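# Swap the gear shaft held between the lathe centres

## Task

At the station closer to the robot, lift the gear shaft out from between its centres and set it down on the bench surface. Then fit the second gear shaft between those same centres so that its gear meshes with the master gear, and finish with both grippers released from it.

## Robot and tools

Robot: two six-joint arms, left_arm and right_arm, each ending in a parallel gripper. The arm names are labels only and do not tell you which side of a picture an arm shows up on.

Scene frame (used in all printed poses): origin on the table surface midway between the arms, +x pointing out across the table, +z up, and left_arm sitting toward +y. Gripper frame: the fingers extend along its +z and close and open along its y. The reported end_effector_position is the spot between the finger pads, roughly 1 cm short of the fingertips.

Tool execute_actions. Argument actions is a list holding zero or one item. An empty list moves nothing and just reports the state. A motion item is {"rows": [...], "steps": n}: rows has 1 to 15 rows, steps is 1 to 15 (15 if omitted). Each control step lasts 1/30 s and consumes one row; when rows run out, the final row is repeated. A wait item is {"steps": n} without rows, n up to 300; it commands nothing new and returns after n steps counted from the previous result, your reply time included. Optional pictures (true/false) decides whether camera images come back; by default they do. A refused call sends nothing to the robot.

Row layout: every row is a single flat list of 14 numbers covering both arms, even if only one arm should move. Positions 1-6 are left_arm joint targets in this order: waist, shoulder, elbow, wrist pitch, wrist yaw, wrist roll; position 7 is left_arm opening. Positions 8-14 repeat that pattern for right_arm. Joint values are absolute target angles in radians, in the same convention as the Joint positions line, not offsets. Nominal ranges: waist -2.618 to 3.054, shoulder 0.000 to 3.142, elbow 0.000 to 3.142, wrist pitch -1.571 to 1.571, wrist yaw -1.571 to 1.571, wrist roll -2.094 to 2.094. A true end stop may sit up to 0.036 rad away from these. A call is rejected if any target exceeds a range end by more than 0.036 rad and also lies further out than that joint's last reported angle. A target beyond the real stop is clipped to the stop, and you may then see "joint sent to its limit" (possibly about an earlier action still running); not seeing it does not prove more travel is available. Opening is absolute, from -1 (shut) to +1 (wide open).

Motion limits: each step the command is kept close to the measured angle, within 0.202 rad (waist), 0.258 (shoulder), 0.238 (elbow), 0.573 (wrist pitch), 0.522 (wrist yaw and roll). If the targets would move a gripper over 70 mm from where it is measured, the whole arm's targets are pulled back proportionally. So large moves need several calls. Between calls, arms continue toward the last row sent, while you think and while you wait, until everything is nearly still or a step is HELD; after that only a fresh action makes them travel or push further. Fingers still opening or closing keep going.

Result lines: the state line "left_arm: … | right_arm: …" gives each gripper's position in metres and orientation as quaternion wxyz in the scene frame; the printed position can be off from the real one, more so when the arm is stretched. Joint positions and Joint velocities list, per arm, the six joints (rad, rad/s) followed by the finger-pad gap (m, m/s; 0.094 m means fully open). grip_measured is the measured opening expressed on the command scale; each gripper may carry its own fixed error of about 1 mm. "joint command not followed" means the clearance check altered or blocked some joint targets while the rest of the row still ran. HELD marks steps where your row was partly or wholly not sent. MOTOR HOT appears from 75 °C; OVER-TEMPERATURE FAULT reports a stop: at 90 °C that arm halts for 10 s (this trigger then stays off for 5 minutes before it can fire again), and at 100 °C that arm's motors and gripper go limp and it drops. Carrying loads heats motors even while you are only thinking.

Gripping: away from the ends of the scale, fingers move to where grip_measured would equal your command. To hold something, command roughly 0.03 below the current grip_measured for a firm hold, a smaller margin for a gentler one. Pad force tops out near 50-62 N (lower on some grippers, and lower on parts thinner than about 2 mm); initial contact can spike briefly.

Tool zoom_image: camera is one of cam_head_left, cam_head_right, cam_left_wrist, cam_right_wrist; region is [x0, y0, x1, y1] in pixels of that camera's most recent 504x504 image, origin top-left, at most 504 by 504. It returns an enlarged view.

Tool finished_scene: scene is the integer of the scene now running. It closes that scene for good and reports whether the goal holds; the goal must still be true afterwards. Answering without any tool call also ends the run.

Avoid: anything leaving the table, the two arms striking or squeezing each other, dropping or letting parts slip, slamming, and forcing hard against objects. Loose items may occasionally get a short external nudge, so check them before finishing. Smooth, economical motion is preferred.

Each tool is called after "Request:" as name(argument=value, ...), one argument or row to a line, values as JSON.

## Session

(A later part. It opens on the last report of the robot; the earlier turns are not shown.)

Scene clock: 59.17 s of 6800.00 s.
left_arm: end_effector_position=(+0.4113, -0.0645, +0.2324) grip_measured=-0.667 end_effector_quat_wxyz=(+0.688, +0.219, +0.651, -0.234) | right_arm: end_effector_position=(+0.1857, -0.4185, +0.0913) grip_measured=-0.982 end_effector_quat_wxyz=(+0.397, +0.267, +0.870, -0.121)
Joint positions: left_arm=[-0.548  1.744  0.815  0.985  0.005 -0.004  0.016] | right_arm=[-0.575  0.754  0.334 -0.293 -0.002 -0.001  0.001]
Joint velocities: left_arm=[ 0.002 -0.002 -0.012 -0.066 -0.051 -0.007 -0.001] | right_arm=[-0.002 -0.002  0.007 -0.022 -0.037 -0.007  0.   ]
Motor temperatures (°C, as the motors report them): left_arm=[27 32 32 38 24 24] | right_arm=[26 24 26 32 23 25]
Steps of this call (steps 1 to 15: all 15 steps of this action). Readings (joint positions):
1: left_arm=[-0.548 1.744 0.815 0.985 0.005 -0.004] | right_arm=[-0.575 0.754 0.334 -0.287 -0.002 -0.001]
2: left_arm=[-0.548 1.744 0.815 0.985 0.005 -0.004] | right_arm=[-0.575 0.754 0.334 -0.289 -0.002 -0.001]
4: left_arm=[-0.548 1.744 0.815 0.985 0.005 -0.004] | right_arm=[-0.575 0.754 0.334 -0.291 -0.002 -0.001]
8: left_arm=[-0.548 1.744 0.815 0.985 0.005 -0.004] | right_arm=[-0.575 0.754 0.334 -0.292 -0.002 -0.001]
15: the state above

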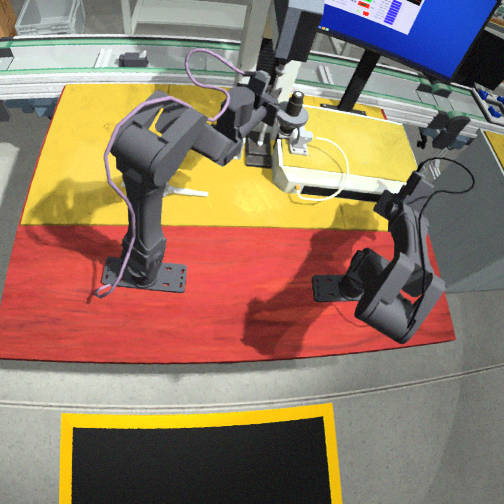

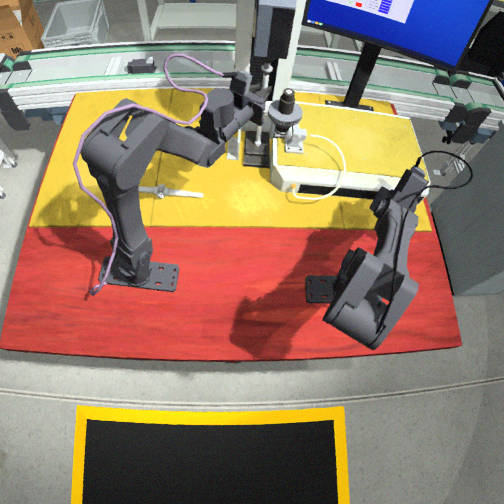

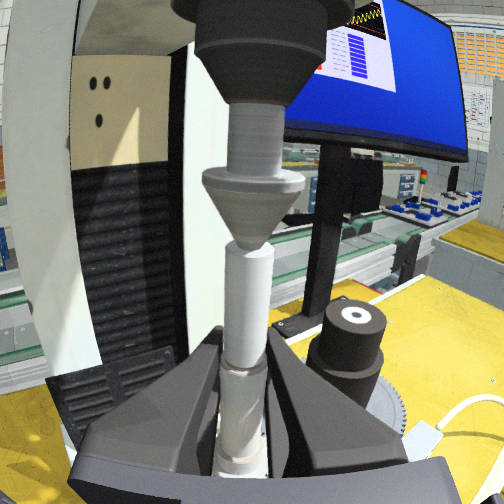

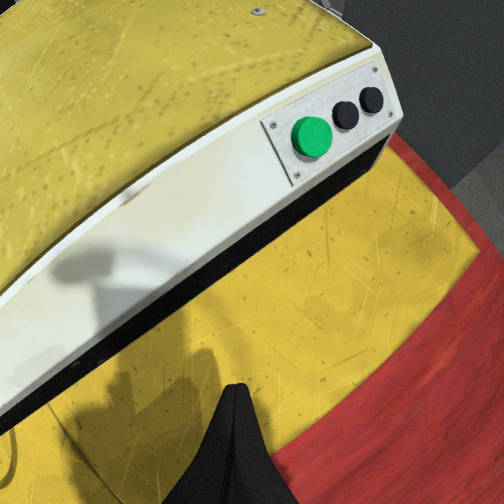

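Request:
execute_actions(
  actions=[
    {"rows":[[-0.542,1.76,0.79,0.94,0,0,-0.55,-0.68,1.03,0.57,-0.24,0,0,-1]]},
  ],
  pictures=false,
)

Request:
execute_actions(
  actions=[
    {"rows":[[-0.542,1.76,0.79,0.94,0,0,-0.7,-0.68,1.03,0.57,-0.24,0,0,-1]],"steps":8},
  ],
)

Scene clock: 64.43 s of 6800.00 s.
left_arm: end_effector_position=(+0.4115, -0.0646, +0.2291) grip_measured=-0.552 end_effector_quat_wxyz=(+0.684, +0.220, +0.656, -0.232) | right_arm: end_effector_position=(+0.2092, -0.4707, +0.1172) grip_measured=-0.982 end_effector_quat_wxyz=(+0.383, +0.309, +0.860, -0.136)
Joint positions: left_arm=[-0.548  1.744  0.815  0.972  0.005 -0.004  0.021] | right_arm=[-0.672  1.032  0.546 -0.248 -0.005 -0.002  0.001]
Joint velocities: left_arm=[-0.017 -0.007 -0.022 -0.037 -0.037  0.007 -0.001] | right_arm=[-0.012  0.017 -0.002  0.007  0.037 -0.037 -0.   ]
Motor temperatures (°C, as the motors report them): left_arm=[27 31 31 37 24 24] | right_arm=[26 24 26 31 23 25]
Steps of this call (steps 1 to 15: the robot went on to your last target; steps 16 to 90: nothing new was sent; then 1.77 s passed at rest; steps 91 to 105: all 15 steps of this action). Readings (joint positions):
91: left_arm=[-0.548 1.744 0.815 0.984 0.005 -0.004] | right_arm=[-0.590 0.791 0.361 -0.309 -0.009 -0.002]
92: left_arm=[-0.548 1.744 0.815 0.982 0.005 -0.004] | right_arm=[-0.621 0.875 0.416 -0.315 -0.009 -0.002]
94: left_arm=[-0.548 1.744 0.815 0.978 0.005 -0.004] | right_arm=[-0.662 1.003 0.510 -0.285 -0.006 -0.002]
98: left_arm=[-0.548 1.744 0.815 0.974 0.005 -0.004] | right_arm=[-0.672 1.032 0.546 -0.248 -0.005 -0.002]
105: the state above

Scene clock: 64.70 s of 6800.00 s.
left_arm: end_effector_position=(+0.4115, -0.0646, +0.2290) grip_measured=-0.665 end_effector_quat_wxyz=(+0.684, +0.220, +0.656, -0.232) | right_arm: end_effector_position=(+0.2092, -0.4707, +0.1172) grip_measured=-0.982 end_effector_quat_wxyz=(+0.383, +0.309, +0.860, -0.136)
Joint positions: left_arm=[-0.548  1.744  0.815  0.971  0.005 -0.004  0.016] | right_arm=[-0.672  1.032  0.546 -0.248 -0.005 -0.002  0.001]
Joint velocities: left_arm=[ 0.007 -0.007  0.012 -0.007  0.051 -0.066  0.001] | right_arm=[ 0.002  0.012 -0.017 -0.022 -0.007  0.007 -0.001]
Motor temperatures (°C, as the motors report them): left_arm=[27 31 31 37 24 24] | right_arm=[26 24 26 31 23 25]
Steps of this call (steps 1 to 8: all 8 steps of this action). Readings (joint positions):
1: left_arm=[-0.548 1.744 0.815 0.972 0.005 -0.004] | right_arm=[-0.672 1.032 0.546 -0.248 -0.005 -0.002]
2: left_arm=[-0.548 1.744 0.815 0.971 0.005 -0.004] | right_arm=[-0.672 1.032 0.546 -0.248 -0.005 -0.002]
4: left_arm=[-0.548 1.744 0.815 0.971 0.005 -0.004] | right_arm=[-0.672 1.032 0.546 -0.248 -0.005 -0.002]
8: the state above

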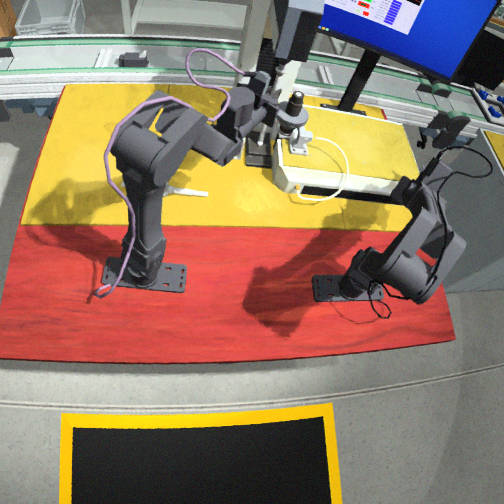

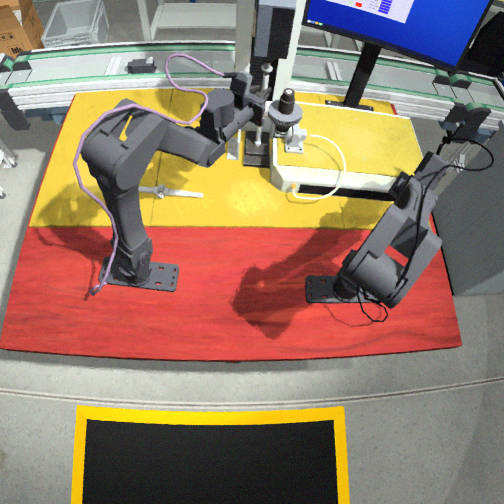

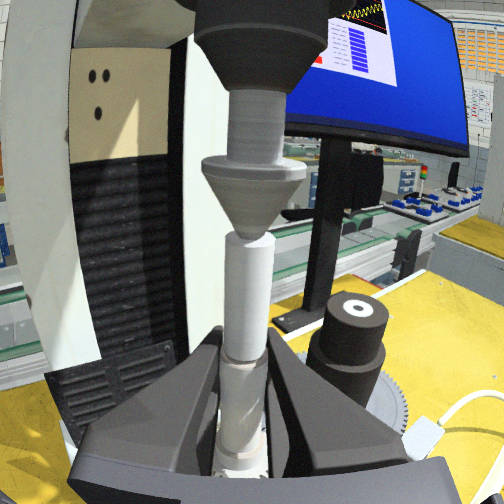

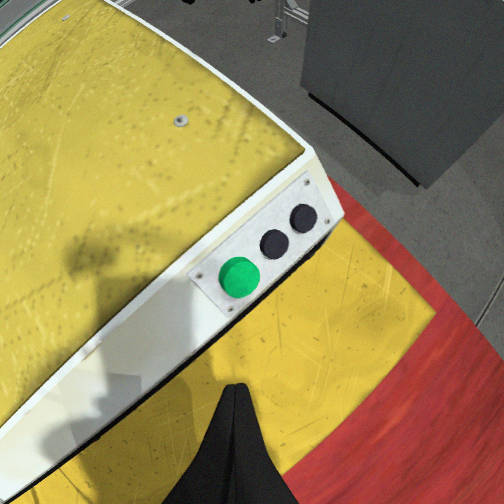

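Request:
execute_actions(
  actions=[
    {"rows":[[-0.542,1.76,0.79,0.94,0,0,-0.7,-0.68,1.16,0.6,-0.14,0,0,-1]]},
  ],
)

Scene clock: 67.70 s of 6800.00 s.
left_arm: end_effector_position=(+0.4115, -0.0646, +0.2290) grip_measured=-0.665 end_effector_quat_wxyz=(+0.684, +0.220, +0.656, -0.232) | right_arm: end_effector_position=(+0.2229, -0.4821, +0.1013) grip_measured=-0.982 end_effector_quat_wxyz=(+0.370, +0.311, +0.865, -0.132)
Joint positions: left_arm=[-0.548  1.744  0.815  0.971  0.005 -0.004  0.016] | right_arm=[-0.672  1.163  0.567 -0.166 -0.005 -0.002  0.001]
Joint velocities: left_arm=[ 0.002 -0.002 -0.017 -0.022 -0.007 -0.022 -0.001] | right_arm=[ 0.002  0.002 -0.012  0.022  0.007 -0.022 -0.001]
Motor temperatures (°C, as the motors report them): left_arm=[27 31 31 36 24 24] | right_arm=[26 24 26 31 23 25]
Steps of this call (steps 1 to 15: the robot went on to your last target; steps 16 to 75: nothing new was sent; steps 76 to 90: all 15 steps of this action). Readings (joint positions):
76: left_arm=[-0.548 1.744 0.815 0.971 0.005 -0.004] | right_arm=[-0.672 1.047 0.549 -0.239 -0.005 -0.002]
77: left_arm=[-0.548 1.744 0.815 0.971 0.005 -0.004] | right_arm=[-0.672 1.081 0.557 -0.221 -0.005 -0.002]
79: left_arm=[-0.548 1.744 0.815 0.971 0.005 -0.004] | right_arm=[-0.672 1.141 0.567 -0.192 -0.005 -0.002]
83: left_arm=[-0.548 1.744 0.815 0.971 0.005 -0.004] | right_arm=[-0.672 1.163 0.567 -0.182 -0.005 -0.002]
90: the state above

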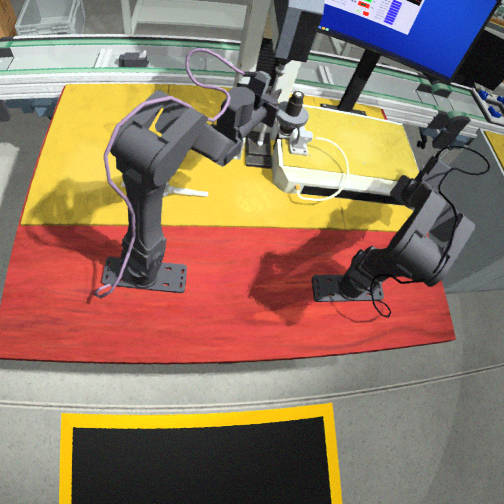

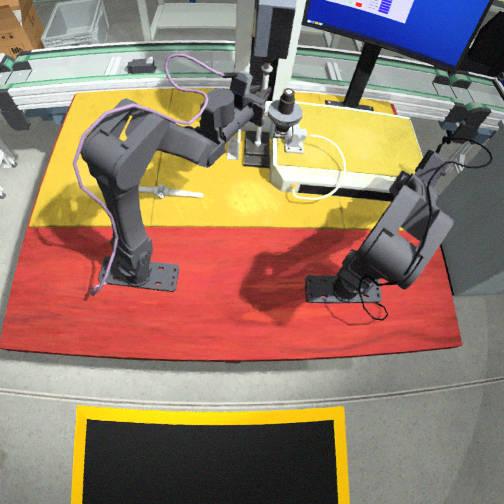

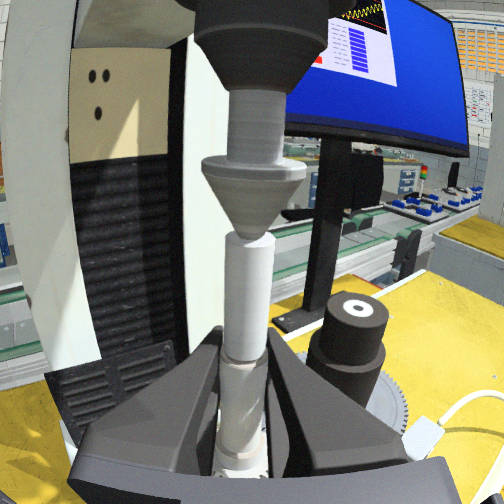

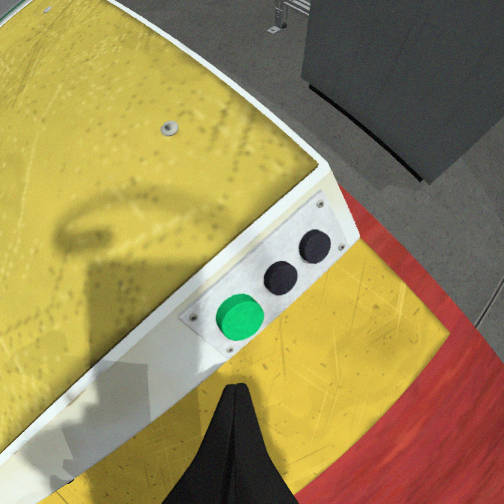

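Request:
execute_actions(
  actions=[
    {"rows":[[-0.542,1.76,0.79,0.94,0,0,-0.7,-0.68,1.29,0.64,-0.05,0,0,-1]]},
  ],
)

Request:
execute_actions(
  actions=[
    {"rows":[[-0.542,1.76,0.79,0.94,0,0,-0.7,-0.68,1.36,0.65,0,0,0,-1]]},
  ],
)

Scene clock: 71.87 s of 6800.00 s.
left_arm: end_effector_position=(+0.4115, -0.0646, +0.2290) grip_measured=-0.665 end_effector_quat_wxyz=(+0.684, +0.220, +0.656, -0.232) | right_arm: end_effector_position=(+0.2373, -0.4944, +0.0971) grip_measured=-0.982 end_effector_quat_wxyz=(+0.370, +0.312, +0.865, -0.132)
Joint positions: left_arm=[-0.548  1.744  0.815  0.971  0.005 -0.004  0.016] | right_arm=[-0.673  1.263  0.61  -0.112 -0.005 -0.001  0.001]
Joint velocities: left_arm=[-0.002 -0.012  0.012 -0.037  0.022 -0.007 -0.   ] | right_arm=[-0.002 -0.002 -0.007  0.007 -0.022 -0.051  0.   ]
Motor temperatures (°C, as the motors report them): left_arm=[27 31 30 36 24 24] | right_arm=[26 24 26 32 23 25]
Steps of this call (steps 1 to 15: the robot went on to your last target; steps 16 to 90: nothing new was sent; then 0.67 s passed at rest; steps 91 to 105: all 15 steps of this action). Readings (joint positions):
91: left_arm=[-0.548 1.744 0.815 0.971 0.005 -0.004] | right_arm=[-0.672 1.179 0.572 -0.156 -0.005 -0.002]
92: left_arm=[-0.548 1.744 0.815 0.971 0.005 -0.004] | right_arm=[-0.672 1.213 0.586 -0.138 -0.005 -0.002]
94: left_arm=[-0.548 1.744 0.815 0.971 0.005 -0.004] | right_arm=[-0.673 1.262 0.607 -0.120 -0.005 -0.001]
98: left_arm=[-0.548 1.744 0.815 0.971 0.005 -0.004] | right_arm=[-0.673 1.263 0.610 -0.112 -0.005 -0.001]
105: the state above

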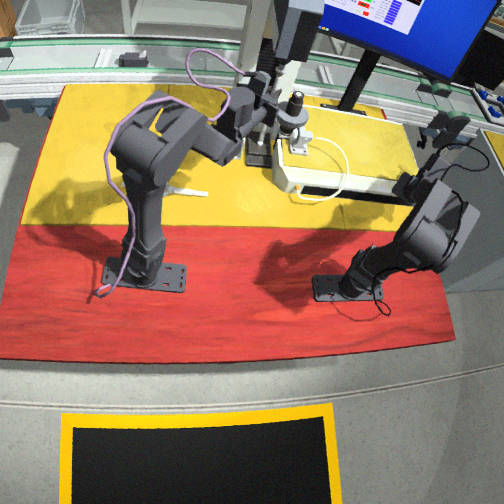

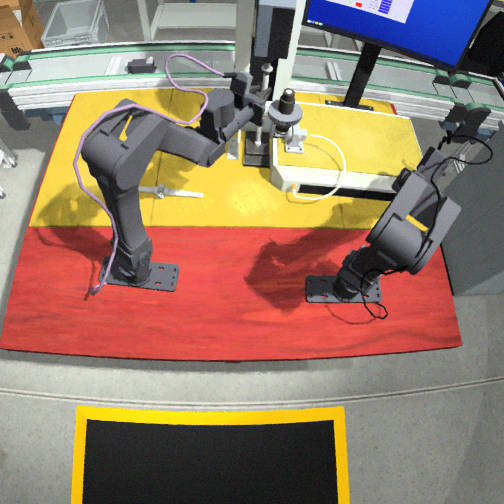

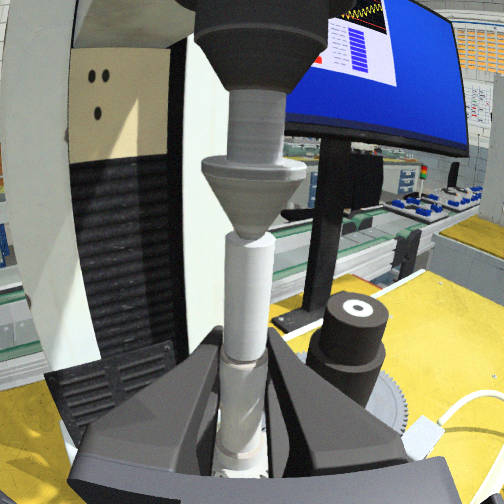

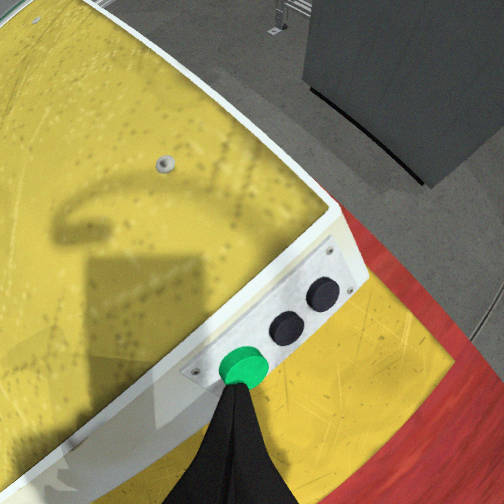

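Scene clock: 72.37 s of 6800.00 s.
left_arm: end_effector_position=(+0.4097, -0.0669, +0.2290) grip_measured=-0.665 end_effector_quat_wxyz=(+0.682, +0.226, +0.654, -0.238) | right_arm: end_effector_position=(+0.2446, -0.5003, +0.0963) grip_measured=-0.982 end_effector_quat_wxyz=(+0.375, +0.311, +0.863, -0.133)
Joint positions: left_arm=[-0.548  1.744  0.815  0.971  0.021 -0.004  0.016] | right_arm=[-0.673  1.302  0.624 -0.074 -0.006 -0.001  0.001]
Joint velocities: left_arm=[ 0.007  0.017  0.017  0.022  0.007  0.007 -0.   ] | right_arm=[ 0.017 -0.027 -0.002  0.007 -0.037 -0.022 -0.   ]
Motor temperatures (°C, as the motors report them): left_arm=[27 30 30 36 24 24] | right_arm=[26 24 26 32 23 25]
Steps of this call (steps 1 to 15: all 15 steps of this action). Readings (joint positions):
1: left_arm=[-0.548 1.744 0.815 0.971 0.005 -0.004] | right_arm=[-0.673 1.268 0.611 -0.110 -0.005 -0.001]
2: left_arm=[-0.548 1.744 0.815 0.971 0.005 -0.004] | right_arm=[-0.673 1.271 0.614 -0.112 -0.005 -0.001]
4: left_arm=[-0.548 1.744 0.815 0.971 0.009 -0.004] | right_arm=[-0.673 1.279 0.620 -0.109 -0.005 -0.001]
8: left_arm=[-0.548 1.744 0.815 0.971 0.017 -0.004] | right_arm=[-0.673 1.296 0.624 -0.087 -0.005 -0.001]
15: the state above

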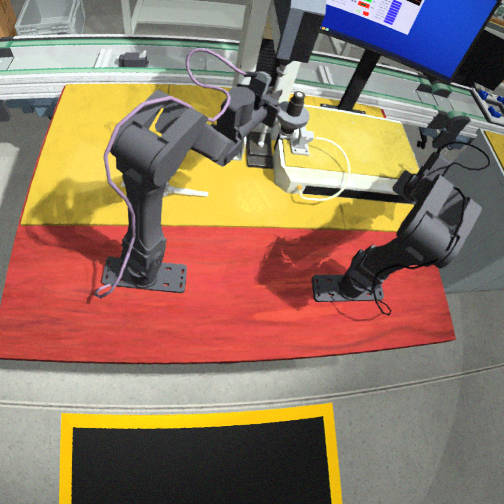

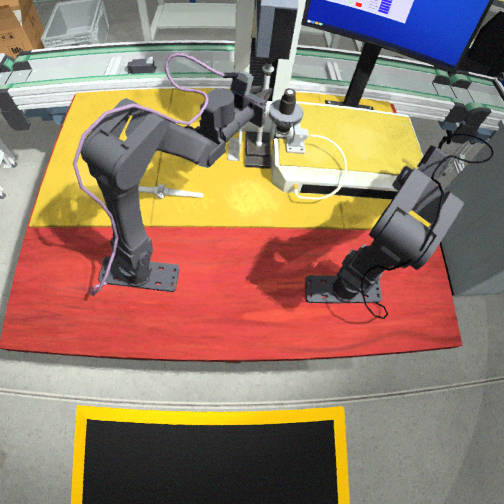

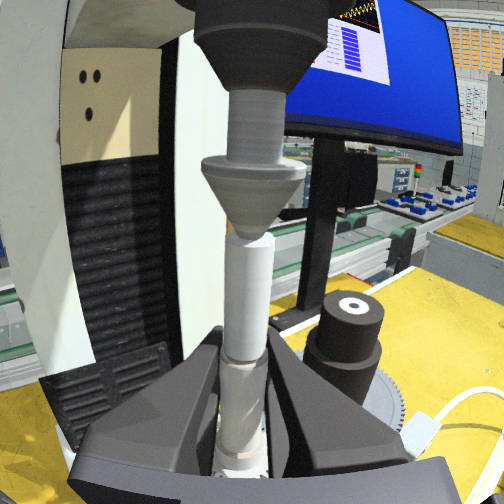

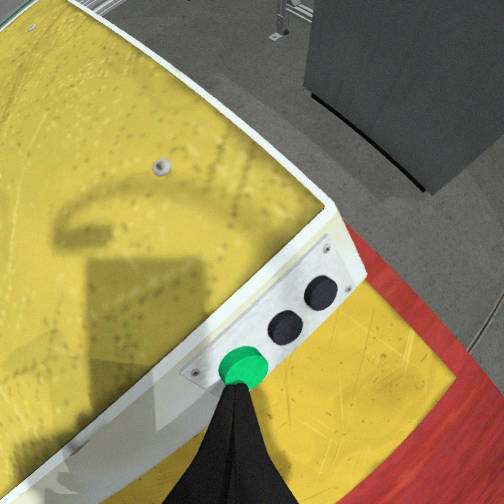

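Request:
execute_actions(
  actions=[
    {"rows":[[-0.548,1.69,0.865,1.2,0,0,-0.74,-0.68,0.8,0.6,0,0,0,1]]},
  ],
  pictures=false,
)

Request:
execute_actions(
  actions=[
    {"rows":[[-0.548,1.66,0.89,1.2,0,0,-0.74,0.35,0.6,0.5,0.1,-0.1,0,1]]},
  ],
)

Scene clock: 79.03 s of 6800.00 s.
left_arm: end_effector_position=(+0.4095, -0.0670, +0.2330) grip_measured=-0.665 end_effector_quat_wxyz=(+0.687, +0.224, +0.649, -0.239) | right_arm: end_effector_position=(+0.2221, -0.4819, +0.2677) grip_measured=+1.000 end_effector_quat_wxyz=(+0.597, +0.261, +0.728, -0.215)
Joint positions: left_arm=[-0.548  1.743  0.816  0.984  0.021 -0.004  0.016] | right_arm=[-0.673  0.793  0.591  0.006 -0.004 -0.001  0.094]
Joint velocities: left_arm=[ 0.012 -0.007 -0.002  0.007  0.037 -0.066 -0.   ] | right_arm=[ 0.002 -0.007  0.012  0.066 -0.051 -0.022  0.   ]
Motor temperatures (°C, as the motors report them): left_arm=[27 30 30 36 24 24] | right_arm=[26 24 26 33 23 25]
Steps of this call (steps 1 to 15: the robot went on to your last target; steps 16 to 90: nothing new was sent; then 3.17 s passed at rest; steps 91 to 105: all 15 steps of this action). Readings (joint positions):
91: left_arm=[-0.548 1.743 0.816 0.982 0.021 -0.004] | right_arm=[-0.673 1.273 0.618 -0.074 -0.004 -0.001]
92: left_arm=[-0.548 1.743 0.816 0.984 0.021 -0.004] | right_arm=[-0.673 1.214 0.601 -0.076 -0.004 -0.001]
94: left_arm=[-0.548 1.743 0.816 0.984 0.021 -0.004] | right_arm=[-0.673 1.070 0.591 -0.074 -0.004 -0.001]
98: left_arm=[-0.548 1.743 0.816 0.984 0.021 -0.004] | right_arm=[-0.673 0.820 0.591 -0.015 -0.004 -0.001]
105: the state above

Scene clock: 79.53 s of 6800.00 s.
left_arm: end_effector_position=(+0.4095, -0.0670, +0.2327) grip_measured=-0.665 end_effector_quat_wxyz=(+0.686, +0.225, +0.649, -0.239) | right_arm: end_effector_position=(+0.2483, -0.1617, +0.2992) grip_measured=+1.000 end_effector_quat_wxyz=(+0.683, -0.144, +0.701, +0.144)
Joint positions: left_arm=[-0.548  1.743  0.816  0.983  0.021 -0.004  0.016] | right_arm=[ 0.331  0.613  0.512  0.075 -0.101  0.002  0.094]
Joint velocities: left_arm=[-0.012  0.002 -0.017  0.007 -0.051 -0.007  0.   ] | right_arm=[ 0.589  0.002  0.012 -0.022 -0.125 -0.066  0.   ]
Motor temperatures (°C, as the motors report them): left_arm=[27 31 30 36 24 24] | right_arm=[26 24 26 33 23 25]
Steps of this call (steps 1 to 15: all 15 steps of this action). Readings (joint positions):
1: left_arm=[-0.548 1.743 0.816 0.983 0.021 -0.004] | right_arm=[-0.644 0.772 0.577 0.019 0.000 0.002]
2: left_arm=[-0.548 1.743 0.816 0.983 0.021 -0.004] | right_arm=[-0.578 0.725 0.548 0.028 -0.010 0.002]
4: left_arm=[-0.548 1.743 0.816 0.983 0.021 -0.004] | right_arm=[-0.425 0.641 0.514 0.037 -0.041 0.002]
8: left_arm=[-0.548 1.743 0.816 0.983 0.021 -0.004] | right_arm=[-0.123 0.613 0.512 0.071 -0.070 0.002]
15: the state above

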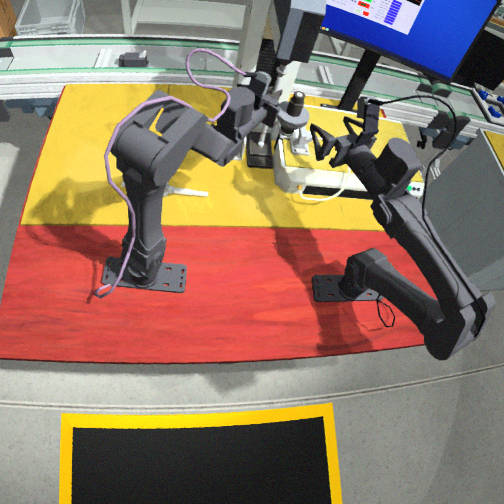

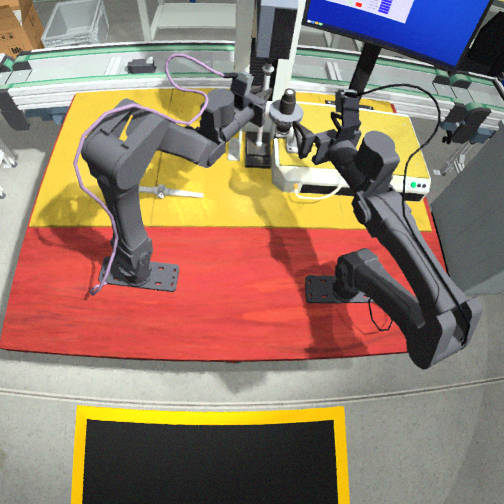

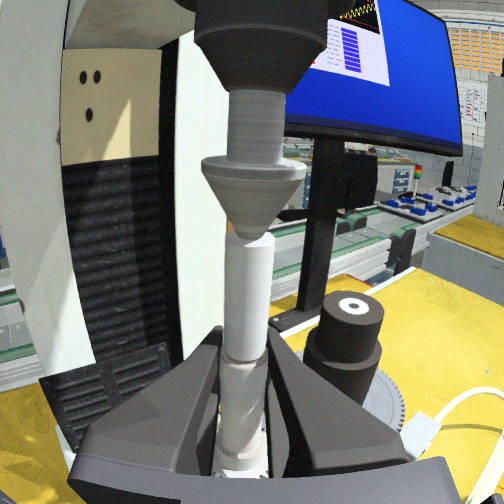

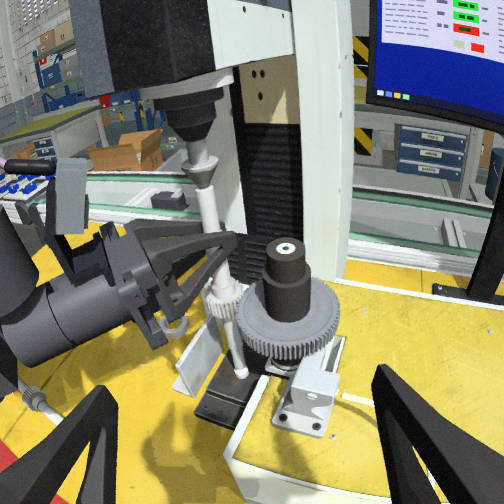

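Request:
execute_actions(
  actions=[
    {"rows":[[-0.548,1.81,0.75,0.8,0,0,-0.74,0.35,0.6,0.8,0.3,-0.1,0,1]]},
  ],
)

Scene clock: 82.23 s of 6800.00 s.
left_arm: end_effector_position=(+0.4097, -0.0672, +0.2261) grip_measured=-0.665 end_effector_quat_wxyz=(+0.680, +0.227, +0.655, -0.237) | right_arm: end_effector_position=(+0.2044, -0.1713, +0.4798) grip_measured=+1.000 end_effector_quat_wxyz=(+0.832, -0.128, +0.514, +0.164)
Joint positions: left_arm=[-0.548  1.749  0.813  0.975  0.021 -0.004  0.016] | right_arm=[ 0.346  0.609  0.78   0.286 -0.104  0.002  0.094]
Joint velocities: left_arm=[ 0.002  0.017  0.007 -0.022  0.051 -0.037 -0.001] | right_arm=[ 0.002  0.007  0.012  0.066 -0.007  0.007  0.   ]
Motor temperatures (°C, as the motors report them): left_arm=[27 31 30 38 24 24] | right_arm=[26 24 26 33 23 25]
Steps of this call (steps 1 to 30: the robot went on to your last target; steps 31 to 66: nothing new was sent; steps 67 to 81: all 15 steps of this action). Readings (joint positions):
67: left_arm=[-0.548 1.749 0.813 0.974 0.021 -0.004] | right_arm=[0.346 0.613 0.520 0.079 -0.104 0.002]
68: left_arm=[-0.548 1.749 0.813 0.975 0.021 -0.004] | right_arm=[0.346 0.616 0.536 0.081 -0.104 0.002]
70: left_arm=[-0.548 1.749 0.813 0.975 0.021 -0.004] | right_arm=[0.346 0.616 0.586 0.101 -0.104 0.002]
74: left_arm=[-0.548 1.749 0.813 0.975 0.021 -0.004] | right_arm=[0.346 0.616 0.701 0.172 -0.104 0.002]
81: the state above

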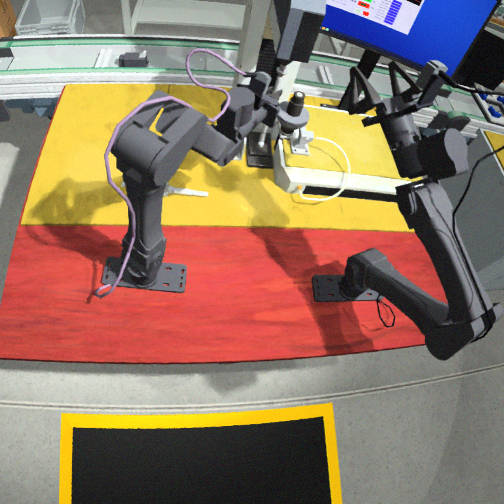

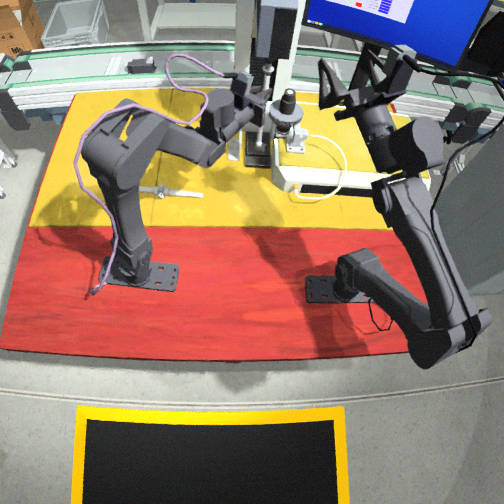

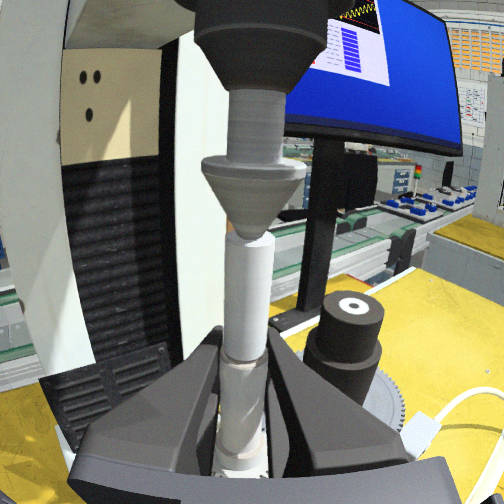

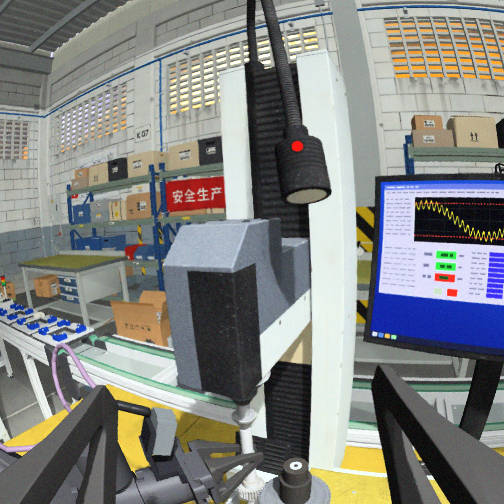

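Request:
execute_actions(
  actions=[
    {"rows":[[-0.548,1.745,0.82,0.98,0,0,-0.72,0.487,1.2,0.4,1.1,0,0,0]]},
  ],
  pictures=false,
)

Request:
execute_actions(
  actions=[
    {"steps":12},
  ],
  pictures=false,
)

Request:
execute_actions(
  actions=[
    {"rows":[[-0.548,1.745,0.82,0.98,0,0,-0.72,0.487,1.5,0.54,1.27,0,0,0]]},
  ],
)

Scene clock: 88.37 s of 6800.00 s.
left_arm: end_effector_position=(+0.4095, -0.0671, +0.2291) grip_measured=-0.665 end_effector_quat_wxyz=(+0.684, +0.225, +0.652, -0.239) | right_arm: end_effector_position=(+0.3106, -0.0987, +0.2560) grip_measured=+0.002 end_effector_quat_wxyz=(+0.733, -0.154, +0.639, +0.176)
Joint positions: left_arm=[-0.548  1.748  0.813  0.985  0.021 -0.004  0.016] | right_arm=[ 0.477  1.231  0.378  0.989 -0.018  0.002  0.047]
Joint velocities: left_arm=[ 0.002 -0.007  0.017 -0.051 -0.037 -0.007 -0.   ] | right_arm=[-0.002 -0.193  0.002  0.637  0.11  -0.007 -0.   ]
Motor temperatures (°C, as the motors report them): left_arm=[27 30 29 36 24 24] | right_arm=[26 24 26 33 23 25]
Steps of this call (steps 1 to 15: the robot went on to your last target; steps 16 to 90: nothing new was sent; then 2.63 s passed at rest; steps 91 to 105: all 15 steps of this action). Readings (joint positions):
91: left_arm=[-0.548 1.748 0.813 0.983 0.021 -0.004] | right_arm=[0.365 0.630 0.753 0.370 -0.086 0.002]
92: left_arm=[-0.548 1.748 0.813 0.985 0.021 -0.004] | right_arm=[0.400 0.672 0.716 0.497 -0.072 0.002]
94: left_arm=[-0.548 1.748 0.813 0.985 0.021 -0.004] | right_arm=[0.450 0.796 0.621 0.704 -0.058 0.002]
98: left_arm=[-0.548 1.748 0.813 0.985 0.021 -0.004] | right_arm=[0.473 1.103 0.456 0.893 -0.037 0.002]
105: the state above

Scene clock: 88.77 s of 6800.00 s.
left_arm: end_effector_position=(+0.4095, -0.0671, +0.2291) grip_measured=-0.665 end_effector_quat_wxyz=(+0.684, +0.225, +0.652, -0.239) | right_arm: end_effector_position=(+0.3060, -0.1020, +0.2812) grip_measured=+0.002 end_effector_quat_wxyz=(+0.763, -0.144, +0.603, +0.181)
Joint positions: left_arm=[-0.548  1.748  0.813  0.985  0.021 -0.004  0.016] | right_arm=[ 0.477  1.22   0.378  1.076 -0.012  0.002  0.047]
Joint velocities: left_arm=[ 0.002  0.007 -0.007 -0.007 -0.051 -0.007 -0.   ] | right_arm=[ 0.012  0.012 -0.007  0.081  0.022  0.007 -0.001]
Motor temperatures (°C, as the motors report them): left_arm=[27 30 30 36 24 24] | right_arm=[26 24 26 33 23 25]
Steps of this call (steps 1 to 12: the robot went on to your last target). Readings (joint positions):
1: left_arm=[-0.548 1.748 0.813 0.985 0.021 -0.004] | right_arm=[0.477 1.226 0.378 1.010 -0.017 0.002]
2: left_arm=[-0.548 1.748 0.813 0.985 0.021 -0.004] | right_arm=[0.477 1.223 0.378 1.027 -0.016 0.002]
4: left_arm=[-0.548 1.748 0.813 0.985 0.021 -0.004] | right_arm=[0.477 1.220 0.378 1.052 -0.014 0.002]
8: left_arm=[-0.548 1.748 0.813 0.985 0.021 -0.004] | right_arm=[0.477 1.220 0.378 1.070 -0.013 0.002]
12: the state above

Scene clock: 89.27 s of 6800.00 s.
left_arm: end_effector_position=(+0.4094, -0.0671, +0.2294) grip_measured=-0.662 end_effector_quat_wxyz=(+0.684, +0.225, +0.651, -0.240) | right_arm: end_effector_position=(+0.3467, -0.0853, +0.2883) grip_measured=+0.001 end_effector_quat_wxyz=(+0.785, -0.130, +0.577, +0.184)
Joint positions: left_arm=[-0.547  1.748  0.813  0.986  0.025 -0.006  0.016] | right_arm=[0.477 1.485 0.517 1.272 0.004 0.008 0.047]
Joint velocities: left_arm=[-0.002 -0.007 -0.002  0.051 -0.007  0.037  0.001] | right_arm=[ 0.002  0.022  0.002 -0.066  0.022  0.037 -0.001]
Motor temperatures (°C, as the motors report them): left_arm=[27 30 30 36 24 24] | right_arm=[26 24 26 33 23 25]
Steps of this call (steps 1 to 15: all 15 steps of this action). Readings (joint positions):
1: left_arm=[-0.548 1.748 0.813 0.985 0.021 -0.004] | right_arm=[0.477 1.256 0.393 1.111 -0.012 0.002]
2: left_arm=[-0.548 1.748 0.813 0.985 0.021 -0.004] | right_arm=[0.477 1.331 0.437 1.157 -0.012 0.002]
4: left_arm=[-0.547 1.748 0.813 0.986 0.024 -0.006] | right_arm=[0.477 1.453 0.506 1.223 -0.009 0.008]
8: left_arm=[-0.547 1.748 0.813 0.986 0.025 -0.006] | right_arm=[0.477 1.482 0.517 1.267 0.003 0.008]
15: the state above

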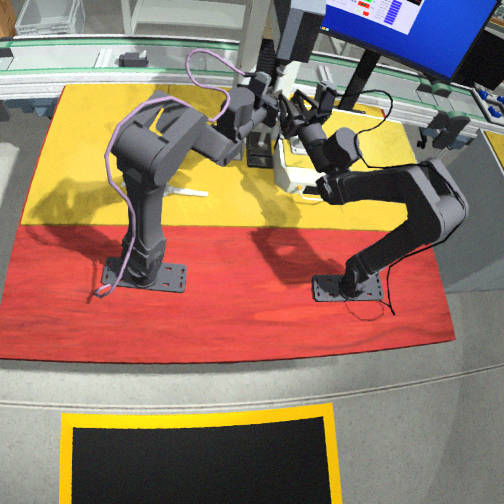

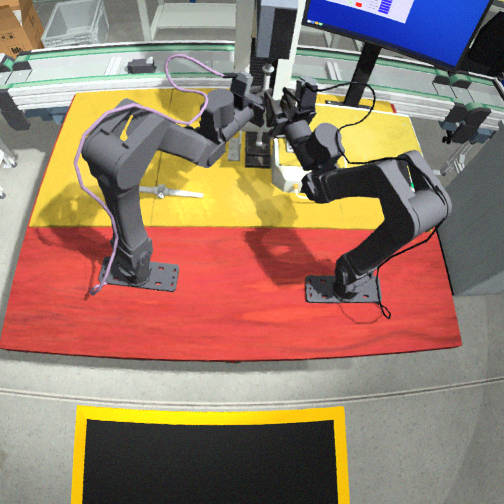

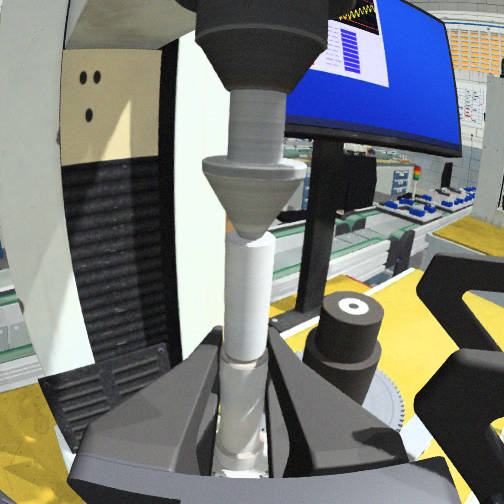

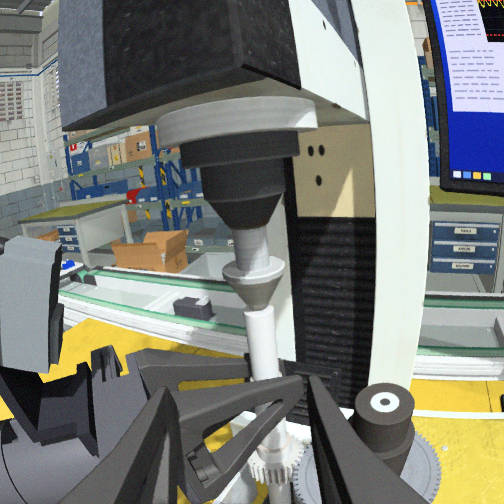

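Request:
execute_actions(
  actions=[
    {"rows":[[-0.548,1.745,0.82,0.98,0,0,-0.72,0.445,1.27,0.71,0.72,0,0,0]]},
  ],
  pictures=false,
)

Request:
execute_actions(
  actions=[
    {"rows":[[-0.555,1.79,0.76,0.98,0,0,-0.55,0.445,1.37,0.8,0.7,0,0,0]]},
  ],
)

Scene clock: 93.87 s of 6800.00 s.
left_arm: end_effector_position=(+0.4095, -0.0671, +0.2294) grip_measured=-0.662 end_effector_quat_wxyz=(+0.684, +0.225, +0.651, -0.240) | right_arm: end_effector_position=(+0.3525, -0.0939, +0.3363) grip_measured=+0.001 end_effector_quat_wxyz=(+0.752, -0.133, +0.624, +0.167)
Joint positions: left_arm=[-0.547  1.748  0.813  0.986  0.025 -0.005  0.016] | right_arm=[0.453 1.268 0.703 0.751 0.003 0.008 0.047]
Joint velocities: left_arm=[-0.002  0.007  0.022 -0.051 -0.037 -0.037 -0.   ] | right_arm=[-0.012  0.012  0.012 -0.227  0.037  0.037 -0.001]
Motor temperatures (°C, as the motors report them): left_arm=[27 30 30 36 24 24] | right_arm=[26 24 26 33 23 25]
Steps of this call (steps 1 to 15: the robot went on to your last target; steps 16 to 90: nothing new was sent; then 1.10 s passed at rest; steps 91 to 105: all 15 steps of this action). Readings (joint positions):
91: left_arm=[-0.547 1.748 0.813 0.986 0.027 -0.005] | right_arm=[0.473 1.454 0.537 1.203 0.003 0.012]
92: left_arm=[-0.547 1.748 0.813 0.986 0.025 -0.005] | right_arm=[0.467 1.403 0.577 1.083 0.003 0.012]
94: left_arm=[-0.547 1.748 0.813 0.986 0.025 -0.005] | right_arm=[0.456 1.323 0.653 0.954 0.003 0.010]
98: left_arm=[-0.547 1.748 0.813 0.986 0.025 -0.005] | right_arm=[0.453 1.261 0.703 0.869 0.003 0.008]
105: the state above

Scene clock: 94.37 s of 6800.00 s.
left_arm: end_effector_position=(+0.4081, -0.0641, +0.1986) grip_measured=-0.552 end_effector_quat_wxyz=(+0.664, +0.229, +0.674, -0.229) | right_arm: end_effector_position=(+0.3768, -0.0827, +0.3114) grip_measured=+0.001 end_effector_quat_wxyz=(+0.723, -0.140, +0.657, +0.160)
Joint positions: left_arm=[-0.548  1.782  0.776  0.993  0.014 -0.005  0.021] | right_arm=[0.453 1.374 0.767 0.705 0.003 0.008 0.047]
Joint velocities: left_arm=[ 0.007  0.002 -0.012  0.095  0.022 -0.007 -0.   ] | right_arm=[-0.007 -0.007 -0.002 -0.022  0.007  0.007 -0.   ]
Motor temperatures (°C, as the motors report them): left_arm=[27 30 30 36 24 24] | right_arm=[26 24 26 33 23 25]
Steps of this call (steps 1 to 15: all 15 steps of this action). Readings (joint positions):
1: left_arm=[-0.548 1.751 0.809 0.989 0.023 -0.005] | right_arm=[0.453 1.279 0.712 0.746 0.003 0.008]
2: left_arm=[-0.548 1.753 0.803 0.993 0.021 -0.005] | right_arm=[0.453 1.304 0.733 0.743 0.003 0.008]
4: left_arm=[-0.548 1.764 0.790 0.994 0.018 -0.005] | right_arm=[0.453 1.350 0.764 0.736 0.003 0.008]
8: left_arm=[-0.548 1.781 0.776 0.993 0.014 -0.005] | right_arm=[0.453 1.374 0.767 0.709 0.003 0.008]
15: the state above

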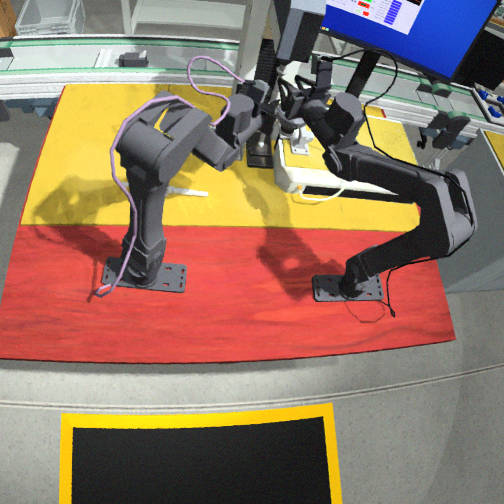

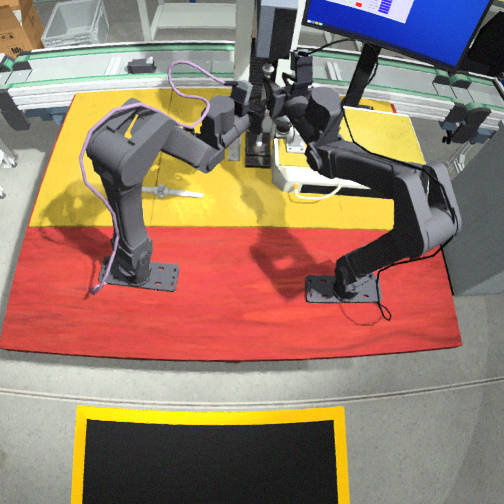

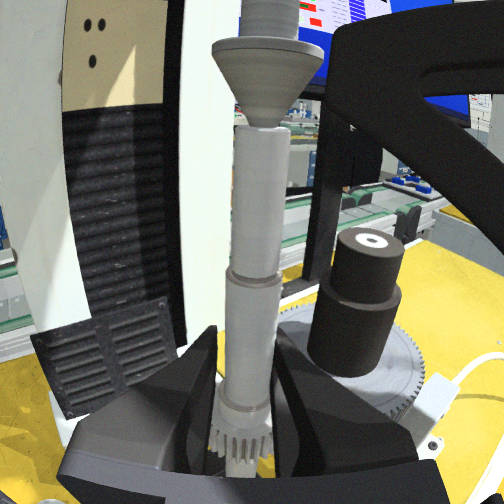

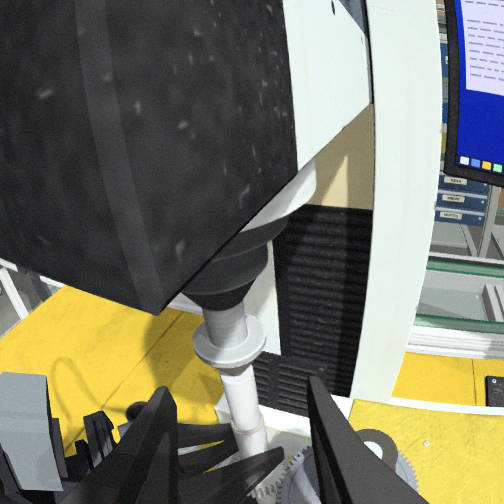

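Request:
execute_actions(
  actions=[
    {"rows":[[-0.555,1.79,0.77,0.99,0.02,0,-0.7,0.46,1.45,0.82,0.85,0,0,-0.1]],"steps":10},
  ],
  pictures=false,
)

Request:
execute_actions(
  actions=[
    {"rows":[[-0.555,1.79,0.77,0.99,0.02,0,-0.7,0.46,1.53,0.855,0.935,0,0,-0.1]]},
  ],
)

Scene clock: 99.07 s of 6800.00 s.
left_arm: end_effector_position=(+0.4070, -0.0656, +0.1986) grip_measured=-0.664 end_effector_quat_wxyz=(+0.663, +0.231, +0.673, -0.232) | right_arm: end_effector_position=(+0.3884, -0.0774, +0.3134) grip_measured=-0.098 end_effector_quat_wxyz=(+0.740, -0.136, +0.638, +0.164)
Joint positions: left_arm=[-0.55   1.782  0.776  0.993  0.018 -0.005  0.016] | right_arm=[0.453 1.451 0.785 0.815 0.003 0.007 0.042]
Joint velocities: left_arm=[ 0.002 -0.017  0.012 -0.007  0.037 -0.051  0.   ] | right_arm=[-0.002  0.007 -0.017  0.11  -0.081  0.022 -0.001]
Motor temperatures (°C, as the motors report them): left_arm=[27 30 30 36 24 24] | right_arm=[26 24 27 33 23 25]
Steps of this call (steps 1 to 15: the robot went on to your last target; steps 16 to 90: nothing new was sent; then 1.37 s passed at rest; steps 91 to 100: all 10 steps of this action). Readings (joint positions):
91: left_arm=[-0.549 1.782 0.776 0.993 0.020 -0.005] | right_arm=[0.453 1.383 0.767 0.724 0.003 0.008]
92: left_arm=[-0.550 1.782 0.776 0.993 0.018 -0.005] | right_arm=[0.453 1.401 0.774 0.751 0.003 0.008]
94: left_arm=[-0.550 1.782 0.776 0.993 0.018 -0.005] | right_arm=[0.453 1.433 0.784 0.782 0.003 0.007]
98: left_arm=[-0.550 1.782 0.776 0.993 0.018 -0.005] | right_arm=[0.453 1.451 0.785 0.805 0.003 0.007]
100: the state above

Scene clock: 99.57 s of 6800.00 s.
left_arm: end_effector_position=(+0.4070, -0.0656, +0.1986) grip_measured=-0.664 end_effector_quat_wxyz=(+0.663, +0.231, +0.673, -0.232) | right_arm: end_effector_position=(+0.3974, -0.0732, +0.3259) grip_measured=-0.098 end_effector_quat_wxyz=(+0.765, -0.130, +0.608, +0.169)
Joint positions: left_arm=[-0.55   1.782  0.776  0.993  0.018 -0.005  0.016] | right_arm=[0.453 1.519 0.815 0.933 0.003 0.007 0.042]
Joint velocities: left_arm=[ 0.012  0.012 -0.002  0.066 -0.066 -0.037  0.   ] | right_arm=[-0.007  0.002  0.002 -0.007  0.007 -0.037 -0.001]
Motor temperatures (°C, as the motors report them): left_arm=[27 30 30 36 24 24] | right_arm=[26 24 27 33 23 25]
Steps of this call (steps 1 to 15: all 15 steps of this action). Readings (joint positions):
1: left_arm=[-0.550 1.782 0.776 0.993 0.018 -0.005] | right_arm=[0.453 1.461 0.789 0.831 0.003 0.007]
2: left_arm=[-0.550 1.782 0.776 0.993 0.018 -0.005] | right_arm=[0.453 1.480 0.802 0.853 0.003 0.007]
4: left_arm=[-0.550 1.782 0.776 0.993 0.018 -0.005] | right_arm=[0.453 1.504 0.808 0.904 0.003 0.007]
8: left_arm=[-0.550 1.782 0.776 0.993 0.018 -0.005] | right_arm=[0.453 1.516 0.810 0.930 0.003 0.007]
15: the state above

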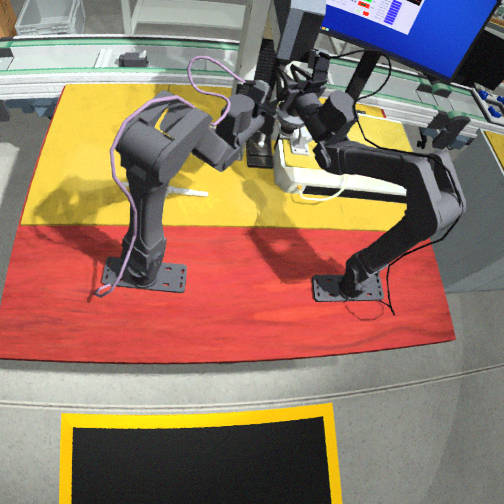

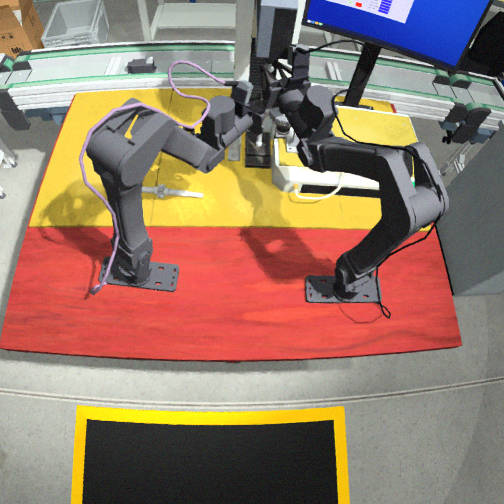

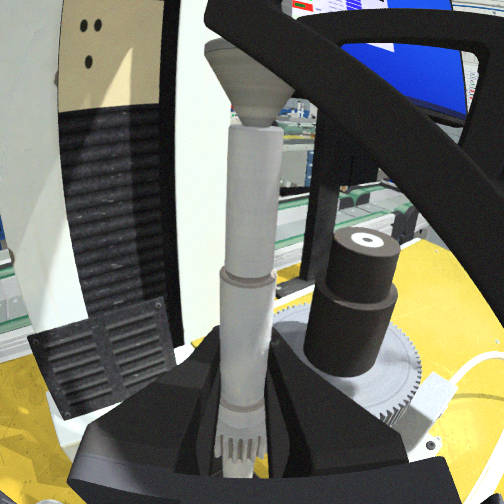

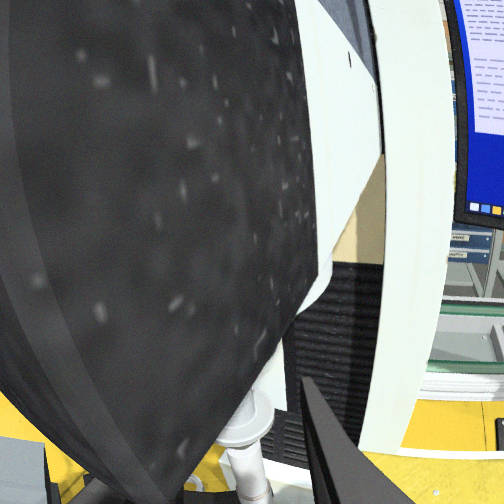

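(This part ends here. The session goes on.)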